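# Push the office chair fully under the desk

## Task

Slide the office chair completely in beneath the desk so that it stays upright and level with every wheel on the floor. A chair that tips over or ends up leaning counts as a failure, and the chair must remain in place without the robot holding it there.

## Robot and tools

ROBOT. The robot is a Hello Robot Stretch 3. It has a two-wheeled base (0.33 m long, 0.34 m wide), a mast with a lift that carries one telescoping arm, a wrist (yaw, pitch, roll), a two-finger gripper and a pan/tilt head. The arm reaches out to the robot's RIGHT side, not forward, so moving the gripper forward or back means driving the base. The base cannot strafe. It pivots on the spot around the point midway between the drive wheels, which is 0.05 m behind the front edge. With the arm retracted and the wrist folded, a spin sweeps a 0.28 m radius. An unfolded, level gripper reaches past that circle.

FRAMES. Base frame: origin on the floor between the drive wheels, x forward, y left, z up. The odometry frame is the base frame as it stood at the scene's start. hand_pose is reported in the base frame at the point where closed fingertips meet. With all wrist joints at zero, that frame's x is up, y points back along the arm toward the mast, z toward the rear.

execute_actions. Argument actions is a list holding one action or nothing; an empty list only reports state and images. An action may contain base, joints, or both, plus optional contact_limits. Motions inside one action start together. base takes exactly one key: translate_m is a straight-line offset in metres from the current base position, forward positive, -1 to 1; rotate_rad is an on-the-spot turn offset in radians, counter-clockwise (left) positive, -3.2 to 3.2. Base offsets are measured from where the last reported state put the base. joints is a map of absolute targets by name: lift_m 0 to 1.1 (arm height on mast, m); arm_m 0 to 0.52 (extension, m); wrist_yaw_rad -1.345 to 4.42 (0 along the arm, positive toward the front, 3.0 folded over the base); wrist_pitch_rad -1.57 to 0.451 (0 level, negative tips fingers down); wrist_roll_rad -2.911 to 2.911; gripper_m -0.089 to 0.179 (larger is wider; real fingertip gap is somewhat smaller, zero below 0.007); head_pan_rad -3.953 to 1.73 (0 forward, positive left, -1.57 looks along the arm); head_tilt_rad -1.53 to 0.419 (negative looks down). contact_limits takes only arm_m, a motor effort percentage 1 to 100 at which the arm motion halts; lower is gentler, but too low halts immediately. cameras: list of head_camera, nav_camera, wrist_camera or all; omitted/null means all, [] means none. Any unknown key, bad name or out-of-range number rejects the whole call with no motion. A joint or the base left out of an action may still be driving toward its previous target.

wait: seconds, 0 to 10; commands nothing new and returns the same report as an empty action. zoom_image: camera plus region [x0, y0, x1, y1] in pixels of that camera's latest full image, top-left origin, at most 504 by 504. finished_scene: scene, the number of the scene being closed; irreversible, and the chair must already be correctly placed on its own. If a result reports a stop, later motion calls in the same reply are skipped.

REPORT LINES. joint_positions: current joint values. base_status / joint_status: how each motion ended. done (for the base, wheels rotated as asked even if slipping), off_target (stopped short, possibly still pushing), contact_stop (lift or arm hit something firmly and went slack), time_out, torque_fault (a wrist servo overloaded and goes limp for a while). on_its_own: what happened without being commanded; held at gives the target being held, and an effort outside its rest range suggests pushing or loading. motor_effort: percent of max, positive toward higher joint values, peak in brackets; readings carry bias and noise. Positive wheel effort pushes forward. contact_limits line: limit in force, default and maximum. lidar_m: 12 distances in metres in 30-degree sectors, first straight ahead then counter-clockwise (4th left, 7th behind, 10th right), scan plane 0.17 m above the floor, range 0.15 to 12, - for nothing; it sees legs, not tabletops, misses glass and thin legs, and the mast and low lift can block sectors 5, 6, 9, 10. wrist_depth_mm (45 to 1000) and head_depth_mm (280 to 4000, image sideways): 7x7 grids of median depths from top-left. base_odometry: wheel-count pose, heading -3.142 to 3.142, left positive. turned_by_wheels and turned_by_imu: rotation since the previous report. base_tilt: lean in degrees, forward and right positive, with a fixed bias up to about 4. pictures: order of returned images. Both head_camera and nav_camera turn with the head; wrist_camera rides on the gripper.

SPEED. The base is fast only when stowed (lift_m under 0.30, arm_m under 0.03, wrist_yaw_rad over 2.54); otherwise it crawls. The robot keeps its last command while the reply is being written.

CAUTIONS. Fold or unfold the wrist only with lift_m between 0.32 and 0.95, wrist_pitch_rad -0.4 and roll near 0; once folded the lift may go down to 0.25. With yaw below -0.4 keep pitch at -0.5 or lower. Pushing with the arm against something rigid while the gripper is higher than roughly 0.45 m can tip the robot, more so with a raised contact limit or a repeated push. Driving while the gripper is hooked on or pressing an immovable object, or catching on furniture (especially reversing), can tip it; undo the last move in small steps, pull the gripper free, and lower lift to about 0.2 if it stays tipped. The base, wrist and head never stop on contact and will keep shoving. Avoid drops, slams, hard hits and very forceful pushes, and do not let the chair topple or tilt.

Each tool is called after ">>>" by a JSON object that holds its "name" and its "arguments".

## Session

>>> {"name": "execute_actions", "arguments": {"actions": []}}

Scene clock: 0.00 s.
base_odometry: x=+0.000 y=+0.000 heading=+0.000 (m, m, rad; odometry frame)
turned_by_wheels: +0.000 (rad since the last result)
turned_by_imu: +0.000 (rad since the last result)
base_tilt: forward=-1.0 right=-1.4 (deg)
lidar_m: 0.83 0.82 1.48 0.95 1.21 1.15 2.33 1.63 3.02 2.53 2.53 0.97
head_depth_mm: 1543 1566 1585 1607 1593 976 899 / 1496 1504 1530 1540 1542 963 870 / 1449 1461 1477 1488 1488 951 844 / 1414 1422 1430 1439 1457 947 818 / 1364 1368 1379 1403 1397 938 792 / 1330 1338 1340 1358 1365 928 770 / 1285 1298 1302 1320 1324 920 746
base_status: not commanded
joint_positions: lift_m=+0.485 arm_m=-0.002 wrist_yaw_rad=+2.890 wrist_pitch_rad=-0.645 wrist_roll_rad=-0.018 gripper_m=+0.037 head_pan_rad=-0.016 head_tilt_rad=-0.013
joint_status: not commanded
motor_effort: left_wheel=+0 right_wheel=-1 lift_m=+38 arm_m=+0 wrist_yaw_rad=+1 wrist_pitch_rad=+4 wrist_roll_rad=+0 gripper_m=+0 head_pan_rad=+0 head_tilt_rad=+3 (%)
hand_pose: x=+0.0261 y=+0.0414 z=+0.4508 quat_wxyz=(+0.305, +0.687, +0.141, +0.644) (m; base frame)
wrist_depth_mm: 909 - - - - - 691 / 988 - - - - - 716 / 916 - 962 949 916 897 801 / 867 838 810 803 783 762 747 / 730 719 - 687 694 678 661 / 652 638 641 649 599 598 591 / 575 588 - - 557 544 534
pictures: head_camera (sideways: a quarter turn clockwise sets it upright), nav_camera (sideways: a quarter turn counterclockwise sets it upright), wrist_camera
Images, in order (width x height): head_camera 896x504, nav_camera 672x504, wrist_camera 644x364.

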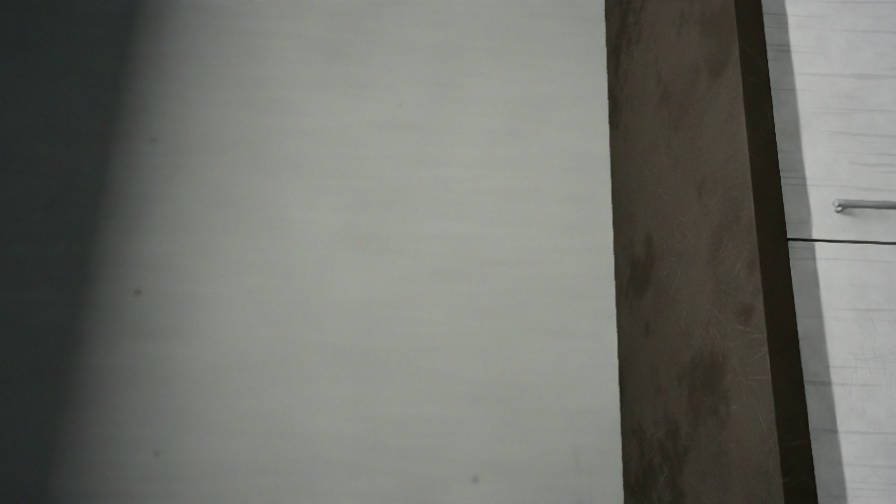

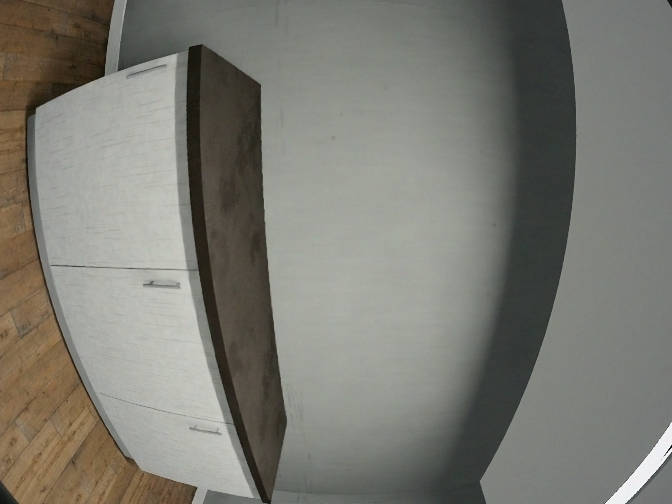

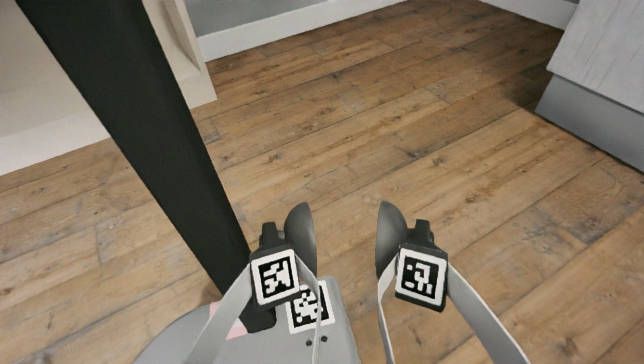

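>>> {"name": "execute_actions", "arguments": {"actions": [{"joints":{"head_pan_rad":1.7,"head_tilt_rad":-0.5,"lift_m":0.27,"wrist_yaw_rad":3.0}}], "cameras": ["nav_camera"]}}

>>> {"name": "execute_actions", "arguments": {"actions": [{"joints":{"head_pan_rad":-3.0}}], "cameras": ["nav_camera"]}}

Scene clock: 2.93 s.
base_odometry: x=+0.000 y=+0.000 heading=+0.000 (m, m, rad; odometry frame)
turned_by_wheels: +0.000 (rad since the last result)
turned_by_imu: +0.000 (rad since the last result)
base_tilt: forward=-1.0 right=-1.3 (deg)
lidar_m: 0.83 0.83 1.48 0.96 1.21 1.15 2.34 1.63 2.99 2.53 2.53 0.98
head_depth_mm: 1060 1161 1286 1449 1615 1550 1281 / 1055 1146 1264 1422 1601 1534 1274 / 1040 1143 1254 1394 1576 1529 1276 / 1027 1117 1209 1330 1517 1466 1270 / 1011 1098 1184 1264 1472 1420 1276 / 1003 1089 1166 1248 1444 1435 - / 991 - - - - - -
base_status: not commanded
joint_positions: lift_m=+0.271 arm_m=-0.002 wrist_yaw_rad=+2.999 wrist_pitch_rad=-0.645 wrist_roll_rad=-0.018 gripper_m=+0.037 head_pan_rad=+1.693 head_tilt_rad=-0.494
joint_status: all done
motor_effort: left_wheel=+0(1) right_wheel=+0(0) lift_m=+13(31) arm_m=+0(0) wrist_yaw_rad=+0(1) wrist_pitch_rad=+4(4) wrist_roll_rad=+0(0) gripper_m=+0(0) head_pan_rad=+2(30) head_tilt_rad=-4(41) (%)
hand_pose: x=+0.0059 y=+0.0455 z=+0.2362 quat_wxyz=(+0.270, +0.679, +0.178, +0.659) (m; base frame)
wrist_depth_mm: 794 830 900 913 898 883 828 / 786 779 745 740 701 687 668 / 648 627 607 609 588 568 555 / 547 545 - 541 508 490 486 / 481 - - - 443 429 429 / - - - - - 384 376 / - - - - 353 343 340
pictures: nav_camera (sideways: a quarter turn counterclockwise sets it upright)
Images, in order (width x height): nav_camera 672x504.

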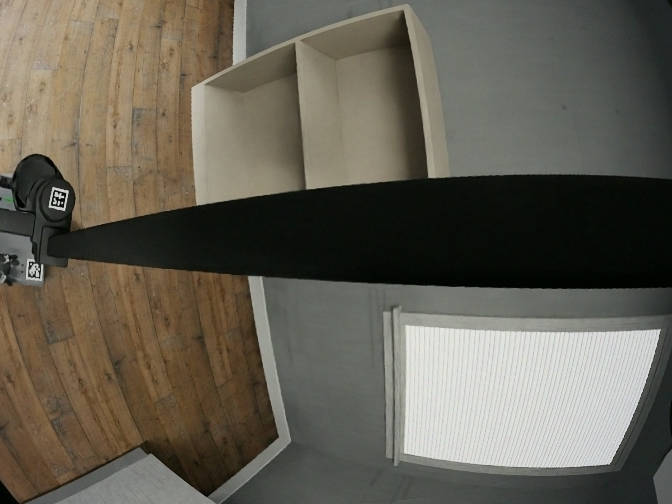

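Scene clock: 5.70 s.
base_odometry: x=+0.000 y=+0.000 heading=+0.000 (m, m, rad; odometry frame)
turned_by_wheels: +0.000 (rad since the last result)
turned_by_imu: +0.000 (rad since the last result)
base_tilt: forward=-1.0 right=-1.3 (deg)
lidar_m: 0.83 0.82 1.48 0.95 1.21 1.15 2.33 1.63 3.01 2.53 2.53 0.98
head_depth_mm: 2707 2761 2795 2566 1963 1557 1283 / 2859 3118 3433 2690 1952 1548 1280 / 2834 3073 3345 2640 1939 1548 1276 / 2808 3043 3408 2634 1924 1532 1278 / 2749 3020 3304 2093 1913 1535 1276 / 2732 2905 1870 1674 1850 1537 1274 / 2706 2849 1711 1763 1855 1530 1262
base_status: not commanded
joint_positions: lift_m=+0.271 arm_m=-0.002 wrist_yaw_rad=+2.999 wrist_pitch_rad=-0.645 wrist_roll_rad=-0.018 gripper_m=+0.037 head_pan_rad=-2.993 head_tilt_rad=-0.494
joint_status: all done
motor_effort: left_wheel=+0(0) right_wheel=+0(0) lift_m=+13(13) arm_m=+0(0) wrist_yaw_rad=+1(1) wrist_pitch_rad=+4(4) wrist_roll_rad=+0(0) gripper_m=+0(0) head_pan_rad=-3(29) head_tilt_rad=-5(5) (%)
hand_pose: x=+0.0059 y=+0.0455 z=+0.2362 quat_wxyz=(+0.270, +0.679, +0.178, +0.659) (m; base frame)
wrist_depth_mm: 798 825 915 935 880 854 822 / 783 774 762 730 701 698 657 / 641 640 619 595 590 572 562 / 553 543 - 544 499 493 479 / 485 - - - 452 430 423 / - - - - - 385 377 / - - - - 348 347 338
pictures: nav_camera (sideways: a quarter turn counterclockwise sets it upright)
Images, in order (width x height): nav_camera 672x504.

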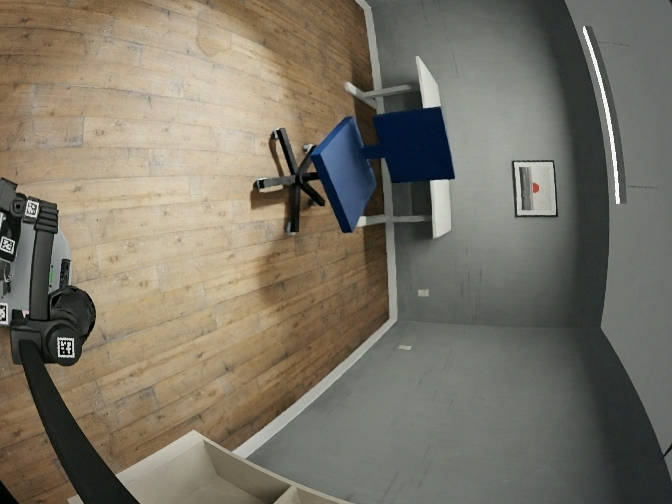

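>>> {"name": "execute_actions", "arguments": {"actions": [{"base":{"rotate_rad":-2.7},"joints":{"head_pan_rad":0,"head_tilt_rad":-0.45}}], "cameras": ["nav_camera","head_camera"]}}

Scene clock: 8.70 s.
base_odometry: x=+0.000 y=+0.000 heading=-2.700 (m, m, rad; odometry frame)
turned_by_wheels: -2.700 (rad since the last result)
turned_by_imu: -2.717 (rad since the last result)
base_tilt: forward=-1.1 right=-1.4 (deg)
lidar_m: 1.63 3.19 2.56 2.52 1.03 0.83 0.83 1.57 0.96 0.95 1.15 2.05
head_depth_mm: 2686 2882 3128 2852 2061 1600 1315 / 2699 2935 3152 2814 2042 1598 1304 / 2740 2997 3254 1818 1964 1585 1300 / 2846 3079 1795 1799 1891 1588 1305 / 2900 3119 1766 2397 1940 1581 1298 / 2912 3195 3430 2779 1991 1561 1300 / 2979 3210 3537 2805 2010 1584 1289
base_status: done
joint_positions: lift_m=+0.271 arm_m=-0.002 wrist_yaw_rad=+2.999 wrist_pitch_rad=-0.645 wrist_roll_rad=-0.018 gripper_m=+0.037 head_pan_rad=-0.007 head_tilt_rad=-0.458
joint_status: all done
motor_effort: left_wheel=+4(12) right_wheel=-5(9) lift_m=+13(13) arm_m=+0(0) wrist_yaw_rad=+0(3) wrist_pitch_rad=+4(4) wrist_roll_rad=+0(0) gripper_m=-1(0) head_pan_rad=+2(33) head_tilt_rad=+5(13) (%)
hand_pose: x=+0.0059 y=+0.0455 z=+0.2362 quat_wxyz=(+0.270, +0.679, +0.178, +0.659) (m; base frame)
wrist_depth_mm: 952 943 976 923 889 861 818 / 806 795 745 729 702 682 657 / 649 644 609 595 591 580 562 / 550 543 - 540 503 494 484 / 481 - - - 450 436 424 / - - - - - 380 374 / - - - - 352 346 341
pictures: head_camera (sideways: a quarter turn clockwise sets it upright), nav_camera (sideways: a quarter turn counterclockwise sets it upright)
Images, in order (width x height): head_camera 896x504, nav_camera 672x504.

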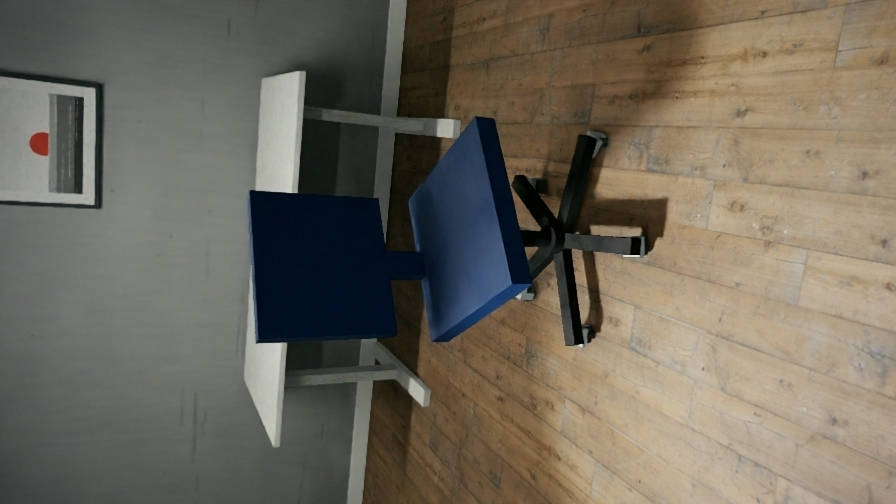

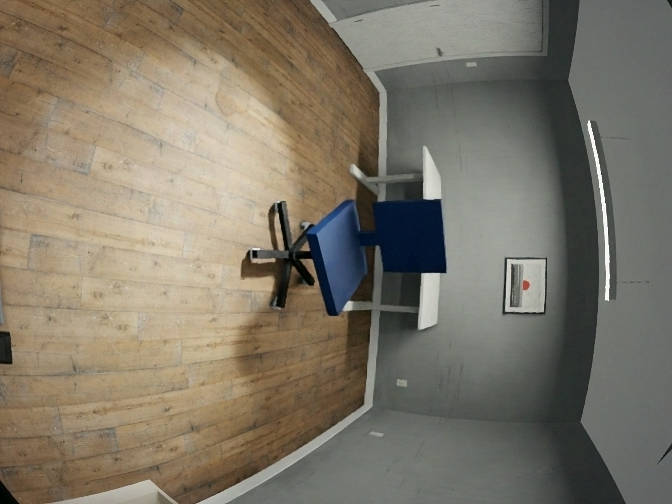

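>>> {"name": "execute_actions", "arguments": {"actions": [{"base":{"rotate_rad":0.42}}], "cameras": []}}

>>> {"name": "execute_actions", "arguments": {"actions": [{"base":{"translate_m":1.0}}], "cameras": []}}

>>> {"name": "execute_actions", "arguments": {"actions": [{"base":{"translate_m":0.9}}], "cameras": []}}

>>> {"name": "execute_actions", "arguments": {"actions": [{"base":{"rotate_rad":-0.69},"joints":{"head_pan_rad":-1.0,"head_tilt_rad":-0.7}}], "cameras": ["nav_camera"]}}

Scene clock: 10.40 s.
base_odometry: x=+0.000 y=+0.000 heading=-2.280 (m, m, rad; odometry frame)
turned_by_wheels: +0.420 (rad since the last result)
turned_by_imu: +0.423 (rad since the last result)
base_tilt: forward=-1.0 right=-1.3 (deg)
lidar_m: 3.12 2.60 2.52 1.13 0.85 0.83 0.87 1.28 0.95 1.15 1.82 1.63
head_depth_mm: 2836 3009 1690 1728 1799 1573 1313 / 2965 3184 3406 2865 2024 1590 1308 / 3190 3413 3650 2846 2031 1577 1303 / 3375 3627 3907 2799 2017 1584 1308 / 3246 3497 3645 2740 2008 1591 1292 / 2870 3092 3251 2775 2024 1574 1290 / 2587 2743 2967 2772 1983 1568 1293
base_status: done
joint_positions: lift_m=+0.271 arm_m=-0.002 wrist_yaw_rad=+2.999 wrist_pitch_rad=-0.645 wrist_roll_rad=-0.018 gripper_m=+0.037 head_pan_rad=-0.007 head_tilt_rad=-0.457
joint_status: not commanded
motor_effort: left_wheel=-4(10) right_wheel=+4(11) lift_m=+14(13) arm_m=+0(1) wrist_yaw_rad=+1(1) wrist_pitch_rad=+4(4) wrist_roll_rad=+0(0) gripper_m=+0(0) head_pan_rad=+3(3) head_tilt_rad=+5(5) (%)
hand_pose: x=+0.0058 y=+0.0455 z=+0.2362 quat_wxyz=(+0.270, +0.679, +0.178, +0.659) (m; base frame)
wrist_depth_mm: 744 843 939 911 877 835 801 / 762 763 744 713 706 679 659 / 659 627 606 595 591 579 555 / 559 551 - 542 500 493 482 / 479 - - - 446 426 427 / - - - - - 387 376 / - - - - 352 346 345
pictures: none
No camera images: the call's "cameras" was empty. Leave "cameras" out to get every camera's image.

Scene clock: 15.40 s.
base_odometry: x=-0.651 y=-0.759 heading=-2.280 (m, m, rad; odometry frame)
turned_by_wheels: +0.000 (rad since the last result)
turned_by_imu: +0.007 (rad since the last result)
base_tilt: forward=-1.1 right=-1.4 (deg)
lidar_m: 2.14 2.06 2.00 2.09 1.70 1.66 1.76 1.77 1.48 1.85 0.82 2.13
head_depth_mm: 2102 2249 2125 2468 2060 1599 1314 / 2236 2400 2500 2674 2033 1610 1307 / 2382 2545 2766 2832 2030 1587 1303 / 2538 2717 2972 2811 2021 1587 1305 / 2568 2753 2956 2778 2027 1579 1297 / 2247 2401 2606 2605 2011 1577 1292 / 2035 2159 2297 2432 2002 1572 1292
base_status: done
joint_positions: lift_m=+0.271 arm_m=-0.002 wrist_yaw_rad=+2.999 wrist_pitch_rad=-0.645 wrist_roll_rad=-0.018 gripper_m=+0.037 head_pan_rad=-0.007 head_tilt_rad=-0.457
joint_status: not commanded
motor_effort: left_wheel=-4(9) right_wheel=+4(11) lift_m=+14(14) arm_m=-1(1) wrist_yaw_rad=+1(1) wrist_pitch_rad=+4(4) wrist_roll_rad=+0(0) gripper_m=+0(0) head_pan_rad=+3(2) head_tilt_rad=+4(5) (%)
hand_pose: x=+0.0058 y=+0.0455 z=+0.2362 quat_wxyz=(+0.270, +0.679, +0.178, +0.659) (m; base frame)
wrist_depth_mm: - 978 952 932 896 830 830 / 789 780 739 723 711 673 656 / 647 631 625 606 594 586 565 / 545 538 - 531 501 488 484 / 481 - - - 449 422 422 / - - - - - 385 371 / - - - - 349 345 343
pictures: none
No camera images: the call's "cameras" was empty. Leave "cameras" out to get every camera's image.

Scene clock: 20.17 s.
base_odometry: x=-1.238 y=-1.441 heading=-2.280 (m, m, rad; odometry frame)
turned_by_wheels: +0.000 (rad since the last result)
turned_by_imu: +0.006 (rad since the last result)
base_tilt: forward=-1.1 right=-1.4 (deg)
lidar_m: 1.81 1.53 1.52 1.60 2.26 2.42 2.55 2.17 0.74 2.34 1.66 1.29
head_depth_mm: 1463 1557 1668 1751 1884 1604 1312 / 1543 1650 1781 1929 1983 1596 1315 / 1660 1766 1912 2078 2049 1586 1313 / 1757 1911 2055 2274 2026 1600 1310 / 1846 1988 2202 2370 2016 1584 1296 / 1712 1830 1964 2106 1993 1574 1296 / 1535 1618 1736 1861 1931 1569 1295
base_status: done
joint_positions: lift_m=+0.271 arm_m=-0.002 wrist_yaw_rad=+2.999 wrist_pitch_rad=-0.645 wrist_roll_rad=-0.018 gripper_m=+0.037 head_pan_rad=-0.007 head_tilt_rad=-0.457
joint_status: not commanded
motor_effort: left_wheel=-4(7) right_wheel=+5(11) lift_m=+14(14) arm_m=+0(0) wrist_yaw_rad=+0(2) wrist_pitch_rad=+4(4) wrist_roll_rad=+1(1) gripper_m=+0(0) head_pan_rad=+2(3) head_tilt_rad=+5(4) (%)
hand_pose: x=+0.0058 y=+0.0455 z=+0.2362 quat_wxyz=(+0.270, +0.679, +0.178, +0.659) (m; base frame)
wrist_depth_mm: - - 976 903 874 849 839 / 802 774 777 720 693 669 668 / 651 627 601 606 596 569 555 / 550 541 - 533 497 496 482 / 479 - - - 441 430 422 / - - - - - 387 377 / - - - - 350 348 338
pictures: none
No camera images: the call's "cameras" was empty. Leave "cameras" out to get every camera's image.

Scene clock: 21.87 s.
base_odometry: x=-1.238 y=-1.441 heading=-2.970 (m, m, rad; odometry frame)
turned_by_wheels: -0.690 (rad since the last result)
turned_by_imu: -0.694 (rad since the last result)
base_tilt: forward=-1.0 right=-1.3 (deg)
lidar_m: 1.29 1.74 1.62 1.52 1.54 1.94 2.42 2.45 2.17 0.74 2.27 1.67
head_depth_mm: 1877 2062 2271 1176 1020 858 1132 / 1957 2175 638 554 638 834 1142 / 2055 2272 844 890 943 1207 1151 / 2209 2476 2544 1980 1592 1341 1153 / 2315 2595 2548 1954 1589 1347 1160 / 2207 2243 2464 1896 1584 1345 1157 / 1953 1630 1730 1905 1580 1327 1153
base_status: done
joint_positions: lift_m=+0.271 arm_m=-0.002 wrist_yaw_rad=+2.999 wrist_pitch_rad=-0.645 wrist_roll_rad=-0.018 gripper_m=+0.037 head_pan_rad=-0.993 head_tilt_rad=-0.692
joint_status: all done
motor_effort: left_wheel=+4(10) right_wheel=-5(9) lift_m=+13(13) arm_m=-1(0) wrist_yaw_rad=+0(1) wrist_pitch_rad=+4(4) wrist_roll_rad=+0(0) gripper_m=+0(0) head_pan_rad=-3(33) head_tilt_rad=-6(32) (%)
hand_pose: x=+0.0058 y=+0.0455 z=+0.2362 quat_wxyz=(+0.270, +0.679, +0.178, +0.659) (m; base frame)
wrist_depth_mm: - - 943 938 881 826 825 / 791 769 747 727 697 681 669 / 651 619 626 607 583 573 558 / 547 545 - 545 503 479 484 / 484 - - - 445 434 425 / - - - - - 382 377 / - - - - 352 347 340
pictures: nav_camera (sideways: a quarter turn counterclockwise sets it upright)
Images, in order (width x height): nav_camera 672x504.

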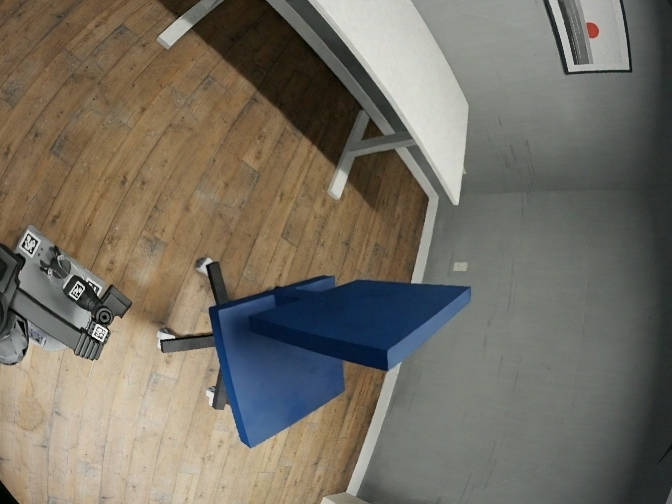

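>>> {"name": "execute_actions", "arguments": {"actions": [{"base":{"translate_m":0.4},"joints":{"lift_m":0.75,"wrist_pitch_rad":-0.4}}], "cameras": []}}

>>> {"name": "execute_actions", "arguments": {"actions": [{"joints":{"wrist_yaw_rad":0,"gripper_m":0.0,"head_pan_rad":-1.9}}], "cameras": []}}

>>> {"name": "execute_actions", "arguments": {"actions": [{"joints":{"wrist_pitch_rad":0,"arm_m":0.2}}], "cameras": ["nav_camera"]}}

Scene clock: 27.27 s.
base_odometry: x=-1.632 y=-1.510 heading=-2.970 (m, m, rad; odometry frame)
turned_by_wheels: +0.000 (rad since the last result)
turned_by_imu: +0.003 (rad since the last result)
base_tilt: forward=-1.1 right=-1.3 (deg)
lidar_m: 1.33 0.90 1.66 1.54 1.59 2.00 2.81 2.84 0.78 2.20 2.16 1.35
head_depth_mm: 1855 2042 2244 1981 1603 1345 1181 / 1918 2139 2376 1947 1587 1336 1207 / 2019 2266 2437 1958 1598 1343 1166 / 2127 2375 1304 1960 1578 1333 1159 / 1932 2087 1133 1840 1590 1338 1153 / 1679 1763 1131 960 1573 1325 1158 / 1494 1529 1128 865 1581 1336 1153
base_status: done
joint_positions: lift_m=+0.749 arm_m=-0.002 wrist_yaw_rad=+3.000 wrist_pitch_rad=-0.419 wrist_roll_rad=-0.018 gripper_m=+0.037 head_pan_rad=-0.993 head_tilt_rad=-0.692
joint_status: all done
motor_effort: left_wheel=+3(11) right_wheel=-5(9) lift_m=+60(62) arm_m=-1(0) wrist_yaw_rad=+0(2) wrist_pitch_rad=+6(5) wrist_roll_rad=+0(0) gripper_m=+0(0) head_pan_rad=-3(3) head_tilt_rad=-6(6) (%)
hand_pose: x=+0.0105 y=+0.0791 z=+0.7616 quat_wxyz=(+0.195, +0.694, +0.100, +0.686) (m; base frame)
wrist_depth_mm: - - - - - - - / - - - - - - - / - - - - - - - / - - - - - - - / - - - - - - - / - - - - - - - / 983 961 936 920 935 914 899
pictures: none
No camera images: the call's "cameras" was empty. Leave "cameras" out to get every camera's image.

Scene clock: 29.77 s.
base_odometry: x=-1.632 y=-1.510 heading=-2.970 (m, m, rad; odometry frame)
turned_by_wheels: +0.000 (rad since the last result)
turned_by_imu: +0.000 (rad since the last result)
base_tilt: forward=-1.0 right=-1.4 (deg)
lidar_m: 1.33 0.90 1.68 1.54 1.59 2.00 2.81 2.84 0.78 2.20 2.16 1.35
head_depth_mm: 2220 2544 2538 1962 1566 1343 1184 / 2048 2320 2470 618 1020 1311 - / 2062 2325 2538 614 723 910 - / 2009 2257 625 675 812 1258 - / 1911 2166 660 747 953 - - / 1857 2080 708 838 1463 1333 1160 / 1788 2001 2168 1942 1587 1338 1159
base_status: not commanded
joint_positions: lift_m=+0.749 arm_m=-0.002 wrist_yaw_rad=+0.002 wrist_pitch_rad=-0.419 wrist_roll_rad=-0.018 gripper_m=+0.000 head_pan_rad=-1.893 head_tilt_rad=-0.692
joint_status: all done
motor_effort: left_wheel=+4(4) right_wheel=-5(4) lift_m=+60(60) arm_m=+0(0) wrist_yaw_rad=-1(2) wrist_pitch_rad=+6(6) wrist_roll_rad=+0(0) gripper_m=-2(79) head_pan_rad=-3(30) head_tilt_rad=-5(5) (%)
hand_pose: x=-0.0212 y=-0.3672 z=+0.7616 quat_wxyz=(+0.698, +0.149, -0.685, -0.146) (m; base frame)
wrist_depth_mm: - - - 409 312 251 210 / - - - 458 336 268 220 / - - - 498 362 285 233 / - - - - 399 302 249 / - - - - 437 326 259 / - - - 967 497 451 295 / 963 929 953 926 866 421 829
pictures: none
No camera images: the call's "cameras" was empty. Leave "cameras" out to get every camera's image.

Scene clock: 32.50 s.
base_odometry: x=-1.632 y=-1.510 heading=-2.970 (m, m, rad; odometry frame)
turned_by_wheels: +0.000 (rad since the last result)
turned_by_imu: +0.000 (rad since the last result)
base_tilt: forward=-1.1 right=-1.3 (deg)
lidar_m: 1.33 0.90 1.67 1.53 1.59 2.00 2.81 2.85 0.78 2.20 2.16 1.34
head_depth_mm: 2229 2520 2590 1976 1557 1341 1190 / 2044 2291 2474 617 1014 1336 - / 2061 2362 2550 613 694 - 1134 / 2020 2260 626 660 - 1251 1139 / 1920 2159 659 721 - 1337 1135 / 1858 2062 707 832 1514 1329 1152 / 1792 1999 2150 1952 1596 1333 1158
base_status: not commanded
joint_positions: lift_m=+0.749 arm_m=+0.200 wrist_yaw_rad=+0.000 wrist_pitch_rad=-0.022 wrist_roll_rad=-0.018 gripper_m=+0.000 head_pan_rad=-1.893 head_tilt_rad=-0.692
joint_status: all done
motor_effort: left_wheel=+4(4) right_wheel=-4(5) lift_m=+60(60) arm_m=+2(1) wrist_yaw_rad=+0(1) wrist_pitch_rad=+6(8) wrist_roll_rad=+0(0) gripper_m=-3(3) head_pan_rad=-3(3) head_tilt_rad=-5(5) (%)
hand_pose: x=-0.0214 y=-0.6003 z=+0.8582 quat_wxyz=(+0.714, +0.008, -0.700, -0.008) (m; base frame)
wrist_depth_mm: - - - - 172 138 115 / - - - 237 177 141 117 / - - - 245 181 144 119 / - - - 257 187 148 122 / - - - - 184 152 124 / - - - 269 184 156 127 / - - - 305 213 156 130
pictures: nav_camera (sideways: a quarter turn counterclockwise sets it upright)
Images, in order (width x height): nav_camera 672x504.

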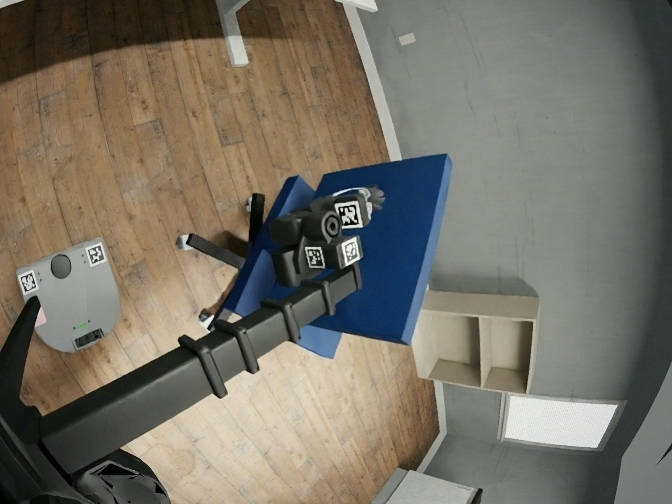

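>>> {"name": "execute_actions", "arguments": {"actions": [{"joints":{"lift_m":0.62}}], "cameras": []}}

>>> {"name": "execute_actions", "arguments": {"actions": [{"base":{"translate_m":-0.3}}], "cameras": ["nav_camera"]}}

Scene clock: 34.57 s.
base_odometry: x=-1.632 y=-1.510 heading=-2.970 (m, m, rad; odometry frame)
turned_by_wheels: +0.000 (rad since the last result)
turned_by_imu: +0.000 (rad since the last result)
base_tilt: forward=-1.0 right=-1.2 (deg)
lidar_m: 1.33 0.90 1.67 1.54 1.58 2.00 2.81 2.85 0.78 2.20 2.16 1.35
head_depth_mm: 2235 2553 2576 1958 1545 1349 1161 / 2047 2302 2489 620 1009 1282 1183 / 2089 2362 2545 612 726 894 - / 2016 2242 627 673 784 - 1133 / 1926 2164 658 746 867 1263 1142 / 1850 2079 707 836 1505 1338 1151 / 1806 1984 2174 1941 1596 1335 1152
base_status: not commanded
joint_positions: lift_m=+0.621 arm_m=+0.200 wrist_yaw_rad=+0.000 wrist_pitch_rad=-0.022 wrist_roll_rad=-0.018 gripper_m=+0.000 head_pan_rad=-1.893 head_tilt_rad=-0.692
joint_status: all done
motor_effort: left_wheel=+3(4) right_wheel=-4(4) lift_m=+14(55) arm_m=+2(2) wrist_yaw_rad=+0(1) wrist_pitch_rad=+6(6) wrist_roll_rad=+1(0) gripper_m=-2(2) head_pan_rad=-3(3) head_tilt_rad=-5(6) (%)
hand_pose: x=-0.0214 y=-0.6003 z=+0.7298 quat_wxyz=(+0.714, +0.008, -0.700, -0.008) (m; base frame)
wrist_depth_mm: - - - 226 172 137 114 / - - - 235 176 141 116 / - - - 247 182 144 119 / - - - 258 187 148 122 / - - - - 184 151 124 / - - - 272 183 154 127 / - - - 386 212 155 130
pictures: none
No camera images: the call's "cameras" was empty. Leave "cameras" out to get every camera's image.

Scene clock: 38.83 s.
base_odometry: x=-1.336 y=-1.458 heading=-2.969 (m, m, rad; odometry frame)
turned_by_wheels: +0.001 (rad since the last result)
turned_by_imu: -0.001 (rad since the last result)
base_tilt: forward=-1.1 right=-1.2 (deg)
lidar_m: 1.19 1.19 1.64 1.53 1.55 1.95 2.51 2.55 2.20 0.80 2.26 1.58
head_depth_mm: 2263 2467 2592 1982 1606 1342 1165 / 2169 2488 2491 1976 1588 1340 1182 / 1993 2230 2369 656 814 1211 - / 2027 2289 622 681 795 - 1157 / 1969 2178 644 710 814 1257 1135 / 1886 2110 658 736 984 1332 1153 / 1824 2003 672 775 1472 1340 1156
base_status: done
joint_positions: lift_m=+0.621 arm_m=+0.200 wrist_yaw_rad=+0.024 wrist_pitch_rad=-0.022 wrist_roll_rad=-0.018 gripper_m=+0.000 head_pan_rad=-1.893 head_tilt_rad=-0.692
joint_status: not commanded
on_its_own: wrist_yaw_rad is at rest, and its effort (-16) is outside its rest range (-12 to +12)
motor_effort: left_wheel=+9(28) right_wheel=-14(55) lift_m=+14(13) arm_m=+2(2) wrist_yaw_rad=-16(76) wrist_pitch_rad=+6(6) wrist_roll_rad=+0(0) gripper_m=-4(12) head_pan_rad=-3(3) head_tilt_rad=-6(6) (%)
hand_pose: x=-0.0152 y=-0.6002 z=+0.7298 quat_wxyz=(+0.714, +0.017, -0.700, +0.001) (m; base frame)
wrist_depth_mm: - - 206 168 142 123 109 / - - 215 174 147 127 111 / - - 225 180 151 130 114 / - - 236 188 156 134 117 / - - 248 - 159 138 120 / - - 268 - 158 141 123 / - - 287 215 176 145 126
pictures: nav_camera (sideways: a quarter turn counterclockwise sets it upright)
Images, in order (width x height): nav_camera 672x504.

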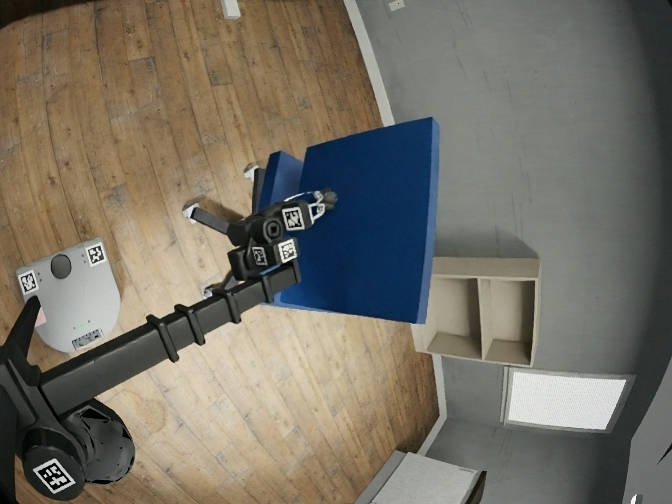

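>>> {"name": "execute_actions", "arguments": {"actions": [{"base":{"translate_m":-0.25}}], "cameras": ["nav_camera"]}}

Scene clock: 42.50 s.
base_odometry: x=-1.090 y=-1.415 heading=-2.969 (m, m, rad; odometry frame)
turned_by_wheels: +0.000 (rad since the last result)
turned_by_imu: -0.002 (rad since the last result)
base_tilt: forward=-0.9 right=-1.3 (deg)
lidar_m: 1.43 1.89 1.61 1.50 1.52 1.91 2.26 2.30 2.13 0.84 2.30 1.79
head_depth_mm: 2176 2646 2579 1991 1597 1352 1158 / 2208 2453 2514 1976 1606 1345 1186 / 2125 2367 718 868 1502 1374 - / 1936 2159 687 778 1004 1257 1158 / 1983 2230 671 754 862 1278 1162 / 1914 2136 651 721 849 1258 1155 / 1859 2048 640 699 825 1300 1155
base_status: done
joint_positions: lift_m=+0.621 arm_m=+0.199 wrist_yaw_rad=+0.063 wrist_pitch_rad=-0.023 wrist_roll_rad=-0.018 gripper_m=+0.000 head_pan_rad=-1.893 head_tilt_rad=-0.692
joint_status: not commanded
on_its_own: wrist_yaw_rad is held at +0.045, not at your +0.000, by its stall guard, which is not easing now; wrist_yaw_rad is at rest, and its effort (-14) is outside its rest range (-12 to +12)
motor_effort: left_wheel=+6(23) right_wheel=-9(46) lift_m=+14(13) arm_m=+5(5) wrist_yaw_rad=-14(67) wrist_pitch_rad=+7(7) wrist_roll_rad=+0(1) gripper_m=-3(11) head_pan_rad=-3(3) head_tilt_rad=-5(7) (%)
hand_pose: x=-0.0053 y=-0.5995 z=+0.7294 quat_wxyz=(+0.714, +0.031, -0.700, +0.014) (m; base frame)
wrist_depth_mm: 177 169 165 159 154 150 145 / 183 175 170 166 159 155 150 / 191 182 177 171 165 160 155 / - 190 183 177 171 165 160 / - 198 190 - 177 172 165 / - 206 199 - 181 178 171 / - 216 208 199 192 183 178
pictures: nav_camera (sideways: a quarter turn counterclockwise sets it upright)
Images, in order (width x height): nav_camera 672x504.

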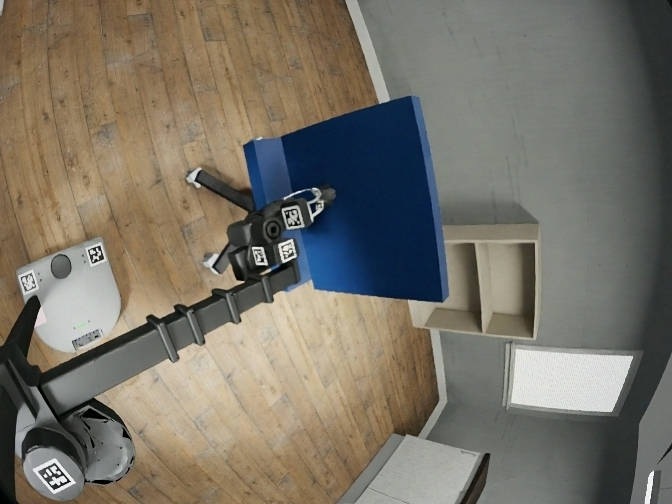

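>>> {"name": "execute_actions", "arguments": {"actions": [{"joints":{"arm_m":0.14,"wrist_yaw_rad":0}}], "cameras": []}}

>>> {"name": "execute_actions", "arguments": {"actions": [{"base":{"translate_m":-0.2}}], "cameras": []}}

>>> {"name": "execute_actions", "arguments": {"actions": [{"joints":{"arm_m":0.45,"head_pan_rad":-1.5}}], "cameras": ["nav_camera"]}}

Scene clock: 44.33 s.
base_odometry: x=-1.090 y=-1.415 heading=-2.969 (m, m, rad; odometry frame)
turned_by_wheels: +0.000 (rad since the last result)
turned_by_imu: +0.000 (rad since the last result)
base_tilt: forward=-0.9 right=-1.3 (deg)
lidar_m: 1.43 1.89 1.60 1.50 1.52 1.91 2.27 2.29 2.13 0.83 2.29 1.79
head_depth_mm: 2153 2681 2560 1975 1608 1343 1164 / 2223 2461 2517 1972 1592 1340 1188 / 2120 2408 714 862 1524 1372 - / 1924 2143 684 782 997 - 1129 / 1976 2248 671 749 899 - 1134 / 1920 2133 652 722 896 1250 1155 / 1844 2054 641 698 825 1302 1152
base_status: not commanded
joint_positions: lift_m=+0.621 arm_m=+0.140 wrist_yaw_rad=+0.001 wrist_pitch_rad=-0.023 wrist_roll_rad=-0.018 gripper_m=+0.000 head_pan_rad=-1.893 head_tilt_rad=-0.692
joint_status: all done
motor_effort: left_wheel=+3(9) right_wheel=-3(15) lift_m=+14(13) arm_m=-2(4) wrist_yaw_rad=+0(22) wrist_pitch_rad=+6(7) wrist_roll_rad=+0(0) gripper_m=-3(5) head_pan_rad=-3(3) head_tilt_rad=-5(6) (%)
hand_pose: x=-0.0212 y=-0.5409 z=+0.7295 quat_wxyz=(+0.714, +0.009, -0.700, -0.008) (m; base frame)
wrist_depth_mm: - 217 215 210 209 206 204 / - 223 222 219 214 213 210 / - 235 231 225 223 221 216 / - 241 236 234 233 229 223 / - 252 246 - 237 236 232 / - 261 256 256 248 244 241 / - 273 269 263 259 252 249
pictures: none
No camera images: the call's "cameras" was empty. Leave "cameras" out to get every camera's image.

Scene clock: 47.60 s.
base_odometry: x=-0.893 y=-1.381 heading=-2.969 (m, m, rad; odometry frame)
turned_by_wheels: +0.000 (rad since the last result)
turned_by_imu: -0.001 (rad since the last result)
base_tilt: forward=-1.0 right=-1.4 (deg)
lidar_m: 1.63 2.09 1.60 1.48 1.49 1.88 2.07 2.10 2.43 0.85 2.31 1.97
head_depth_mm: 2341 2703 2613 1987 1588 1348 1163 / 2121 2436 2474 1957 1594 1344 1175 / 2151 2452 2460 1973 1597 1380 - / 2054 2317 2375 1977 1598 - 1132 / 1926 2136 2348 1840 1247 - 1129 / 1931 2148 649 721 897 1263 1157 / 1871 2074 641 699 826 1253 1154
base_status: done
joint_positions: lift_m=+0.621 arm_m=+0.140 wrist_yaw_rad=+0.001 wrist_pitch_rad=-0.023 wrist_roll_rad=-0.018 gripper_m=+0.000 head_pan_rad=-1.893 head_tilt_rad=-0.692
joint_status: not commanded
motor_effort: left_wheel=+3(4) right_wheel=-4(8) lift_m=+13(14) arm_m=-2(3) wrist_yaw_rad=+0(1) wrist_pitch_rad=+6(7) wrist_roll_rad=+0(0) gripper_m=-3(3) head_pan_rad=-3(3) head_tilt_rad=-5(6) (%)
hand_pose: x=-0.0212 y=-0.5409 z=+0.7295 quat_wxyz=(+0.714, +0.009, -0.700, -0.008) (m; base frame)
wrist_depth_mm: 219 217 214 212 - - - / 228 224 223 220 - - - / 236 233 230 226 - - - / 244 242 240 235 - - - / 255 252 249 - - - - / 267 262 256 255 - - - / 278 271 269 263 265 - -
pictures: none
No camera images: the call's "cameras" was empty. Leave "cameras" out to get every camera's image.

Scene clock: 51.90 s.
base_odometry: x=-0.893 y=-1.381 heading=-2.970 (m, m, rad; odometry frame)
turned_by_wheels: -0.001 (rad since the last result)
turned_by_imu: -0.026 (rad since the last result)
base_tilt: forward=-0.9 right=-1.3 (deg)
lidar_m: 1.63 2.08 1.61 1.48 1.49 1.84 2.06 2.09 2.42 0.87 0.88 1.97
head_depth_mm: 1811 2062 2337 1976 1597 1349 1188 / 1949 2073 2120 2106 1551 1343 1157 / 1943 2156 780 896 1477 1340 1152 / 1913 2177 674 759 983 1279 1161 / 1929 2183 2351 1161 982 1307 1153 / 1917 2146 2365 1244 1069 1279 1153 / 1909 2175 2363 1949 1511 1333 1149
base_status: not commanded
joint_positions: lift_m=+0.621 arm_m=+0.450 wrist_yaw_rad=-0.217 wrist_pitch_rad=-0.021 wrist_roll_rad=-0.018 gripper_m=+0.000 head_pan_rad=-1.507 head_tilt_rad=-0.693
joint_status: all done
on_its_own: wrist_yaw_rad is held at -0.200, not at your +0.000, by its stall guard, which is not easing now
motor_effort: left_wheel=-6(34) right_wheel=+9(58) lift_m=+13(13) arm_m=+2(9) wrist_yaw_rad=+12(75) wrist_pitch_rad=+6(9) wrist_roll_rad=+0(1) gripper_m=-5(13) head_pan_rad=+2(22) head_tilt_rad=-4(6) (%)
hand_pose: x=-0.0766 y=-0.8443 z=+0.7300 quat_wxyz=(+0.709, -0.068, -0.697, -0.085) (m; base frame)
wrist_depth_mm: - 75 108 190 - - - / - 75 109 194 - - - / - 76 110 198 - - - / - 76 111 201 - - - / - 77 113 166 - - - / - 78 113 - - - - / - 78 108 214 - - -
pictures: nav_camera (sideways: a quarter turn counterclockwise sets it upright)
Images, in order (width x height): nav_camera 672x504.

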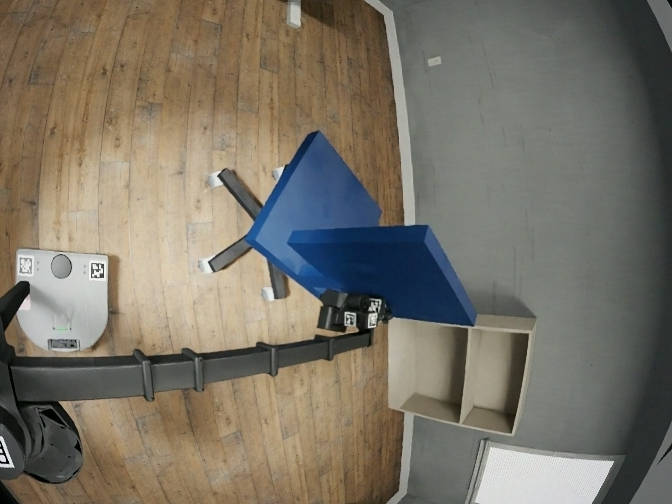

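>>> {"name": "execute_actions", "arguments": {"actions": [{"joints":{"arm_m":0.52,"wrist_yaw_rad":0.0}}], "cameras": []}}

>>> {"name": "execute_actions", "arguments": {"actions": [{"base":{"translate_m":0.3}}], "cameras": ["nav_camera"]}}

Scene clock: 55.17 s.
base_odometry: x=-0.893 y=-1.381 heading=-2.970 (m, m, rad; odometry frame)
turned_by_wheels: +0.000 (rad since the last result)
turned_by_imu: +0.000 (rad since the last result)
base_tilt: forward=-1.0 right=-1.3 (deg)
lidar_m: 1.63 2.10 1.60 1.48 1.49 1.84 2.06 2.08 2.43 0.87 0.87 1.97
head_depth_mm: 1811 2086 2359 1989 1616 1360 - / 1944 2097 2319 - 1590 1340 1145 / 1936 2105 758 858 1514 1342 1158 / 1936 2175 2344 773 975 1283 1153 / 1914 2165 2399 1251 1038 1328 1151 / 1924 2169 2379 1240 1066 1288 1154 / 1928 2177 2355 1948 1466 1339 1151
base_status: not commanded
joint_positions: lift_m=+0.621 arm_m=+0.518 wrist_yaw_rad=-0.175 wrist_pitch_rad=-0.020 wrist_roll_rad=-0.018 gripper_m=+0.000 head_pan_rad=-1.507 head_tilt_rad=-0.693
joint_status: wrist_yaw_rad off_target (ended at -0.175, target +0.000); the others done
joint sent to its limit — the command would take arm_m past its upper limit, so that joint was sent only as far as its limit.
on_its_own: wrist_yaw_rad is held at -0.167, not at your +0.000, by its stall guard, which is not easing now
motor_effort: left_wheel=-4(41) right_wheel=+6(67) lift_m=+14(14) arm_m=+1(5) wrist_yaw_rad=+5(75) wrist_pitch_rad=+6(6) wrist_roll_rad=+0(1) gripper_m=-4(11) head_pan_rad=+3(2) head_tilt_rad=-5(3) (%)
hand_pose: x=-0.0660 y=-0.9145 z=+0.7303 quat_wxyz=(+0.710, -0.054, -0.698, -0.070) (m; base frame)
wrist_depth_mm: - 54 85 - - - - / - 54 85 - - - - / - 54 84 - - - - / - 54 84 - - - - / - 54 84 173 - - - / - 53 83 - - - - / - 53 75 291 - - -
pictures: none
No camera images: the call's "cameras" was empty. Leave "cameras" out to get every camera's image.

Scene clock: 59.20 s.
base_odometry: x=-1.189 y=-1.431 heading=-2.970 (m, m, rad; odometry frame)
turned_by_wheels: -0.001 (rad since the last result)
turned_by_imu: -0.095 (rad since the last result)
base_tilt: forward=-1.2 right=-1.2 (deg)
lidar_m: 1.78 1.35 1.75 1.54 1.54 1.80 2.36 2.37 2.52 0.98 2.23 1.69
head_depth_mm: 1869 2086 2319 1953 1619 1362 - / 1953 2074 1688 - 1594 1331 1146 / 1914 2076 873 1022 1512 1338 1163 / 1902 2116 757 890 1097 1304 1157 / 1863 2103 2264 1209 1099 1338 1154 / 1846 2086 2349 1242 1535 1337 1151 / 1826 2060 2302 1944 1578 1334 1157
base_status: done
joint_positions: lift_m=+0.621 arm_m=+0.518 wrist_yaw_rad=-0.201 wrist_pitch_rad=-0.013 wrist_roll_rad=-0.018 gripper_m=+0.000 head_pan_rad=-1.506 head_tilt_rad=-0.695
joint_status: not commanded
on_its_own: wrist_yaw_rad is held at -0.167, not at your +0.000, by its stall guard, which is still easing; right_wheel is at rest, and its effort (+20) is outside its rest range (-18 to +18)
motor_effort: left_wheel=-13(63) right_wheel=+20(79) lift_m=+15(15) arm_m=+1(1) wrist_yaw_rad=+23(75) wrist_pitch_rad=+4(7) wrist_roll_rad=+0(0) gripper_m=-5(11) head_pan_rad=+2(2) head_tilt_rad=-3(4) (%)
hand_pose: x=-0.0726 y=-0.9134 z=+0.7319 quat_wxyz=(+0.710, -0.065, -0.697, -0.077) (m; base frame)
wrist_depth_mm: - 83 112 176 - - - / - 83 114 181 - - - / - 84 116 184 - - - / - 85 118 188 - - - / - 86 119 163 - - - / - 87 121 - - - - / - 88 116 194 - - -
pictures: nav_camera (sideways: a quarter turn counterclockwise sets it upright)
Images, in order (width x height): nav_camera 672x504.

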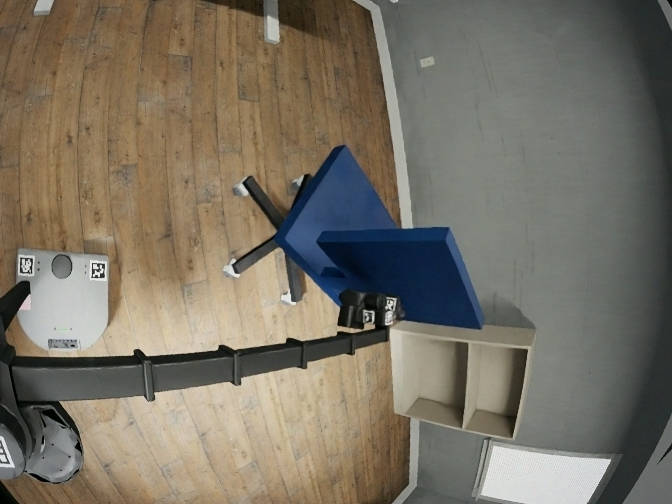

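>>> {"name": "execute_actions", "arguments": {"actions": [{"joints":{"arm_m":0.0,"wrist_yaw_rad":1.57,"head_pan_rad":0,"head_tilt_rad":-0.6},"base":{"translate_m":-0.05}}], "cameras": []}}

>>> {"name": "execute_actions", "arguments": {"actions": [{"base":{"rotate_rad":-2.12}}], "cameras": []}}

>>> {"name": "execute_actions", "arguments": {"actions": [{"base":{"translate_m":1.0}}], "cameras": []}}

>>> {"name": "execute_actions", "arguments": {"actions": [{"base":{"translate_m":0.27}}], "cameras": []}}

>>> {"name": "execute_actions", "arguments": {"actions": [{"base":{"rotate_rad":2.54}}], "cameras": ["nav_camera"]}}

Scene clock: 64.77 s.
base_odometry: x=-1.140 y=-1.423 heading=-2.970 (m, m, rad; odometry frame)
turned_by_wheels: +0.000 (rad since the last result)
turned_by_imu: +0.001 (rad since the last result)
base_tilt: forward=-1.1 right=-1.4 (deg)
lidar_m: 1.83 1.39 1.73 1.52 1.53 1.79 2.31 2.31 2.54 1.00 1.00 1.74
head_depth_mm: 1632 1794 1370 2227 1725 1424 1201 / 1596 1764 1375 2199 1717 1413 1204 / 1569 1744 1361 2134 1705 1416 1200 / 1549 1704 1357 2106 1723 1416 1194 / 1506 1673 1349 2049 1705 1408 1197 / 1486 1637 1337 1962 1696 1398 1199 / 1470 1620 1341 1997 1716 1398 1202
base_status: done
joint_positions: lift_m=+0.621 arm_m=+0.000 wrist_yaw_rad=+1.570 wrist_pitch_rad=-0.022 wrist_roll_rad=-0.018 gripper_m=+0.000 head_pan_rad=-0.007 head_tilt_rad=-0.605
joint_status: all done
motor_effort: left_wheel=+0(39) right_wheel=+0(56) lift_m=+15(15) arm_m=-2(2) wrist_yaw_rad=+0(65) wrist_pitch_rad=+6(7) wrist_roll_rad=+0(1) gripper_m=-3(10) head_pan_rad=+2(31) head_tilt_rad=+4(18) (%)
hand_pose: x=+0.2343 y=-0.1455 z=+0.7296 quat_wxyz=(+0.511, +0.501, -0.490, +0.499) (m; base frame)
wrist_depth_mm: - - - - - - - / - - - - - - - / - - - - - - - / - - - - - - - / - - - - - - - / - - - - - - - / - - - - - - -
pictures: none
No camera images: the call's "cameras" was empty. Leave "cameras" out to get every camera's image.

Scene clock: 69.10 s.
base_odometry: x=-1.140 y=-1.423 heading=+1.193 (m, m, rad; odometry frame)
turned_by_wheels: -2.120 (rad since the last result)
turned_by_imu: -2.134 (rad since the last result)
base_tilt: forward=-1.0 right=-1.5 (deg)
lidar_m: 2.53 2.11 1.00 1.74 1.83 1.39 1.76 1.53 1.53 1.76 2.31 2.31
head_depth_mm: 2784 2884 2593 2216 1731 1421 1200 / 2968 3231 3034 2199 1724 1419 1207 / 2764 3156 3036 2190 1718 1422 1200 / 2550 2843 2966 2194 1712 1414 1200 / 2288 2415 2630 2190 1716 1402 1198 / 2135 2265 2518 2176 1709 1402 1200 / 1994 2094 2294 2167 1719 1388 1165
base_status: done
joint_positions: lift_m=+0.621 arm_m=+0.000 wrist_yaw_rad=+1.570 wrist_pitch_rad=-0.022 wrist_roll_rad=-0.018 gripper_m=+0.000 head_pan_rad=-0.007 head_tilt_rad=-0.605
joint_status: not commanded
motor_effort: left_wheel=+4(8) right_wheel=-5(9) lift_m=+14(15) arm_m=-2(2) wrist_yaw_rad=+0(0) wrist_pitch_rad=+7(6) wrist_roll_rad=+1(0) gripper_m=-3(3) head_pan_rad=+2(2) head_tilt_rad=+4(3) (%)
hand_pose: x=+0.2343 y=-0.1455 z=+0.7296 quat_wxyz=(+0.511, +0.501, -0.490, +0.499) (m; base frame)
wrist_depth_mm: - - - - - - - / - - - - - - - / - - - - - - - / - - - - - - - / 889 - - - - - - / 692 - - - - - - / - - - - - - -
pictures: none
No camera images: the call's "cameras" was empty. Leave "cameras" out to get every camera's image.

Scene clock: 80.50 s.
base_odometry: x=-0.771 y=-0.493 heading=+1.193 (m, m, rad; odometry frame)
turned_by_wheels: +0.000 (rad since the last result)
turned_by_imu: +0.007 (rad since the last result)
base_tilt: forward=-1.0 right=-1.3 (deg)
lidar_m: 1.54 1.25 1.55 1.78 2.54 2.26 2.57 2.22 2.23 1.86 1.61 1.61
head_depth_mm: 2115 2260 2437 2208 1721 1418 1208 / 2093 2351 2612 2229 1733 1421 1199 / 1886 2140 2446 2183 1722 1412 1194 / 1731 1914 2162 2217 1719 1411 1198 / 1589 1713 1712 1933 1719 1405 1198 / 1455 1546 1647 1882 1705 1403 1195 / 1372 1463 1514 1788 1625 1409 1194
base_status: done
joint_positions: lift_m=+0.621 arm_m=+0.000 wrist_yaw_rad=+1.570 wrist_pitch_rad=-0.022 wrist_roll_rad=-0.018 gripper_m=+0.000 head_pan_rad=-0.007 head_tilt_rad=-0.605
joint_status: not commanded
motor_effort: left_wheel=+3(8) right_wheel=-4(5) lift_m=+15(15) arm_m=-2(2) wrist_yaw_rad=-1(1) wrist_pitch_rad=+6(6) wrist_roll_rad=+0(0) gripper_m=-2(3) head_pan_rad=+3(2) head_tilt_rad=+4(4) (%)
hand_pose: x=+0.2343 y=-0.1455 z=+0.7296 quat_wxyz=(+0.511, +0.501, -0.490, +0.499) (m; base frame)
wrist_depth_mm: - - - - - - - / - - - - - - - / - - - - - - - / - - - - - - - / - - - - - - - / - - - - - - - / - - - - - - -
pictures: none
No camera images: the call's "cameras" was empty. Leave "cameras" out to get every camera's image.

Scene clock: 84.53 s.
base_odometry: x=-0.671 y=-0.242 heading=+1.193 (m, m, rad; odometry frame)
turned_by_wheels: +0.000 (rad since the last result)
turned_by_imu: +0.002 (rad since the last result)
base_tilt: forward=-1.0 right=-1.4 (deg)
lidar_m: 1.28 1.32 1.06 1.57 0.90 2.51 2.77 2.42 2.42 1.64 1.42 1.42
head_depth_mm: 1916 2077 2261 2203 1736 1415 1201 / 1812 2072 2372 2196 1726 1423 1205 / 1649 1838 2140 2206 1711 1423 1209 / 1512 1664 1901 2083 1713 1415 1194 / 1385 1523 1693 1892 1658 1406 1196 / 1286 1242 1371 1659 1615 1408 1194 / 1195 1247 1372 1547 1584 1402 1195
base_status: done
joint_positions: lift_m=+0.621 arm_m=+0.000 wrist_yaw_rad=+1.570 wrist_pitch_rad=-0.022 wrist_roll_rad=-0.018 gripper_m=+0.000 head_pan_rad=-0.007 head_tilt_rad=-0.605
joint_status: not commanded
motor_effort: left_wheel=+3(8) right_wheel=-4(5) lift_m=+14(15) arm_m=-2(2) wrist_yaw_rad=+0(1) wrist_pitch_rad=+7(6) wrist_roll_rad=+1(0) gripper_m=-2(3) head_pan_rad=+2(2) head_tilt_rad=+4(3) (%)
hand_pose: x=+0.2343 y=-0.1455 z=+0.7296 quat_wxyz=(+0.511, +0.501, -0.490, +0.499) (m; base frame)
wrist_depth_mm: 984 - - - - - - / - - - - - - 962 / - - - - - - 956 / - - - - - - 998 / - - - - - - - / - - - - - - - / - - - - - - -
pictures: none
No camera images: the call's "cameras" was empty. Leave "cameras" out to get every camera's image.

Scene clock: 89.53 s.
base_odometry: x=-0.671 y=-0.242 heading=-2.550 (m, m, rad; odometry frame)
turned_by_wheels: +2.540 (rad since the last result)
turned_by_imu: +2.557 (rad since the last result)
base_tilt: forward=-1.1 right=-1.3 (deg)
lidar_m: 2.31 2.91 2.43 2.42 1.71 1.43 1.42 1.65 1.28 1.06 1.50 0.90
head_depth_mm: 2182 2269 2618 2216 1102 976 1209 / 2234 2260 2671 2117 1097 1268 1154 / 2304 2396 858 969 1068 1330 1203 / 2356 2423 2822 2114 1701 1385 1197 / 2379 2510 2901 2171 1719 1410 1198 / 2448 2574 2851 2161 1712 1408 1197 / 2521 2809 2989 2170 1711 1407 1192
base_status: done
joint_positions: lift_m=+0.621 arm_m=+0.000 wrist_yaw_rad=+1.570 wrist_pitch_rad=-0.022 wrist_roll_rad=-0.018 gripper_m=+0.000 head_pan_rad=-0.007 head_tilt_rad=-0.605
joint_status: not commanded
motor_effort: left_wheel=-4(7) right_wheel=+5(9) lift_m=+15(15) arm_m=-2(2) wrist_yaw_rad=+0(1) wrist_pitch_rad=+6(6) wrist_roll_rad=+0(1) gripper_m=-3(3) head_pan_rad=+2(3) head_tilt_rad=+4(3) (%)
hand_pose: x=+0.2343 y=-0.1455 z=+0.7296 quat_wxyz=(+0.511, +0.501, -0.490, +0.499) (m; base frame)
wrist_depth_mm: - - - - - - - / - - - 826 - - - / - - - 848 - - - / - - - 864 - - - / - - - - 916 - - / - - - - 646 657 - / - - - - 998 - -
pictures: nav_camera (sideways: a quarter turn counterclockwise sets it upright)
Images, in order (width x height): nav_camera 672x504.

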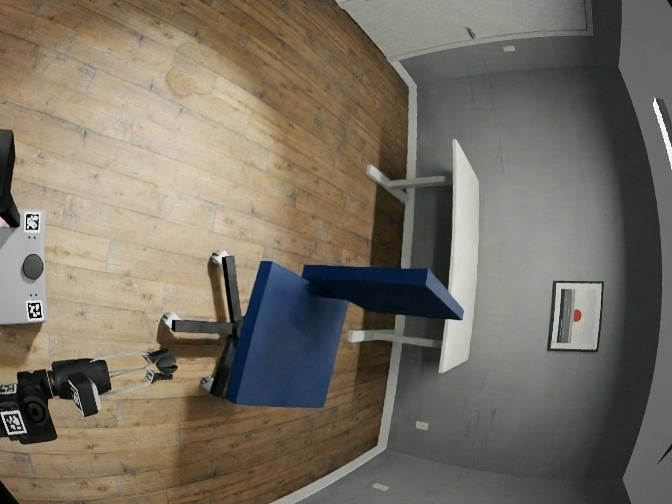

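>>> {"name": "execute_actions", "arguments": {"actions": [{"joints":{"arm_m":0.3,"lift_m":0.34},"base":{"translate_m":0.33}}], "cameras": ["nav_camera","wrist_camera"]}}

Scene clock: 94.30 s.
base_odometry: x=-0.945 y=-0.426 heading=-2.551 (m, m, rad; odometry frame)
turned_by_wheels: -0.001 (rad since the last result)
turned_by_imu: +0.000 (rad since the last result)
base_tilt: forward=-1.0 right=-1.2 (deg)
lidar_m: 2.22 2.19 2.36 2.35 2.11 1.75 1.74 1.53 1.15 1.41 1.57 0.60
head_depth_mm: 1928 2082 2295 2115 1728 901 767 / 1976 2075 1548 846 1059 906 767 / 2017 2127 2479 557 549 836 765 / 2069 2179 2532 2198 1659 1345 1144 / 2109 2195 2598 2191 1721 1402 1196 / 2160 2185 2596 2171 1706 1412 1195 / 2217 2387 2731 2194 1703 1401 1190
base_status: done
joint_positions: lift_m=+0.341 arm_m=+0.300 wrist_yaw_rad=+1.543 wrist_pitch_rad=-0.022 wrist_roll_rad=-0.018 gripper_m=+0.000 head_pan_rad=-0.007 head_tilt_rad=-0.605
joint_status: all done
on_its_own: right_wheel is at rest, and its effort (+25) is outside its rest range (-18 to +18); wrist_yaw_rad is at rest, and its effort (+19) is outside its rest range (-12 to +12)
motor_effort: left_wheel=-14(20) right_wheel=+25(40) lift_m=+14(11) arm_m=+1(5) wrist_yaw_rad=+19(18) wrist_pitch_rad=+6(6) wrist_roll_rad=+1(0) gripper_m=-4(5) head_pan_rad=+3(2) head_tilt_rad=+3(3) (%)
hand_pose: x=+0.2342 y=-0.4520 z=+0.4498 quat_wxyz=(+0.517, +0.494, -0.496, +0.492) (m; base frame)
wrist_depth_mm: 435 548 - - - - - / - 557 - - - - - / - 539 - - - - - / 258 232 221 215 - - - / 257 224 192 177 - - - / - 946 211 - - 931 910 / 799 776 683 664 733 745 732
pictures: nav_camera (sideways: a quarter turn counterclockwise sets it upright), wrist_camera
Images, in order (width x height): nav_camera 672x504, wrist_camera 644x364.

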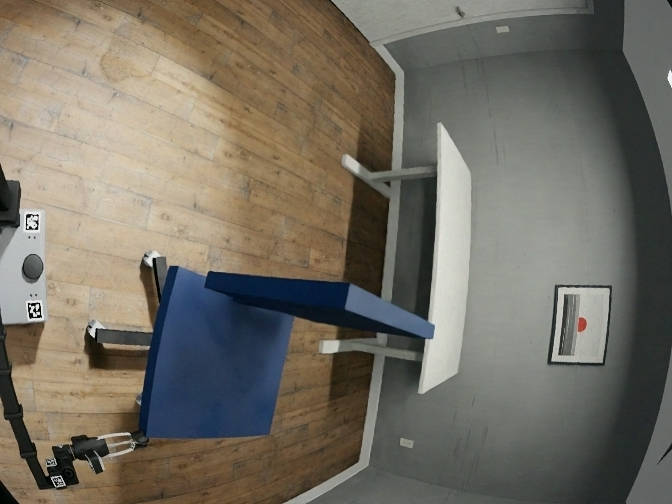

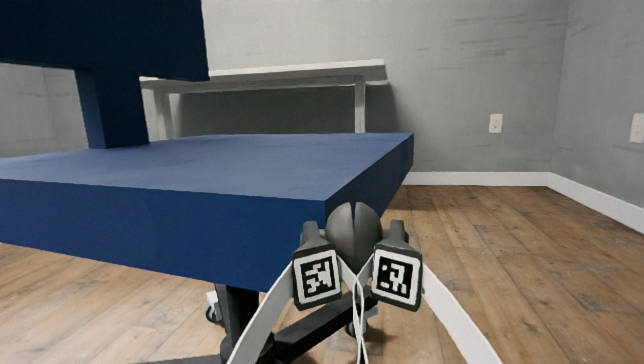

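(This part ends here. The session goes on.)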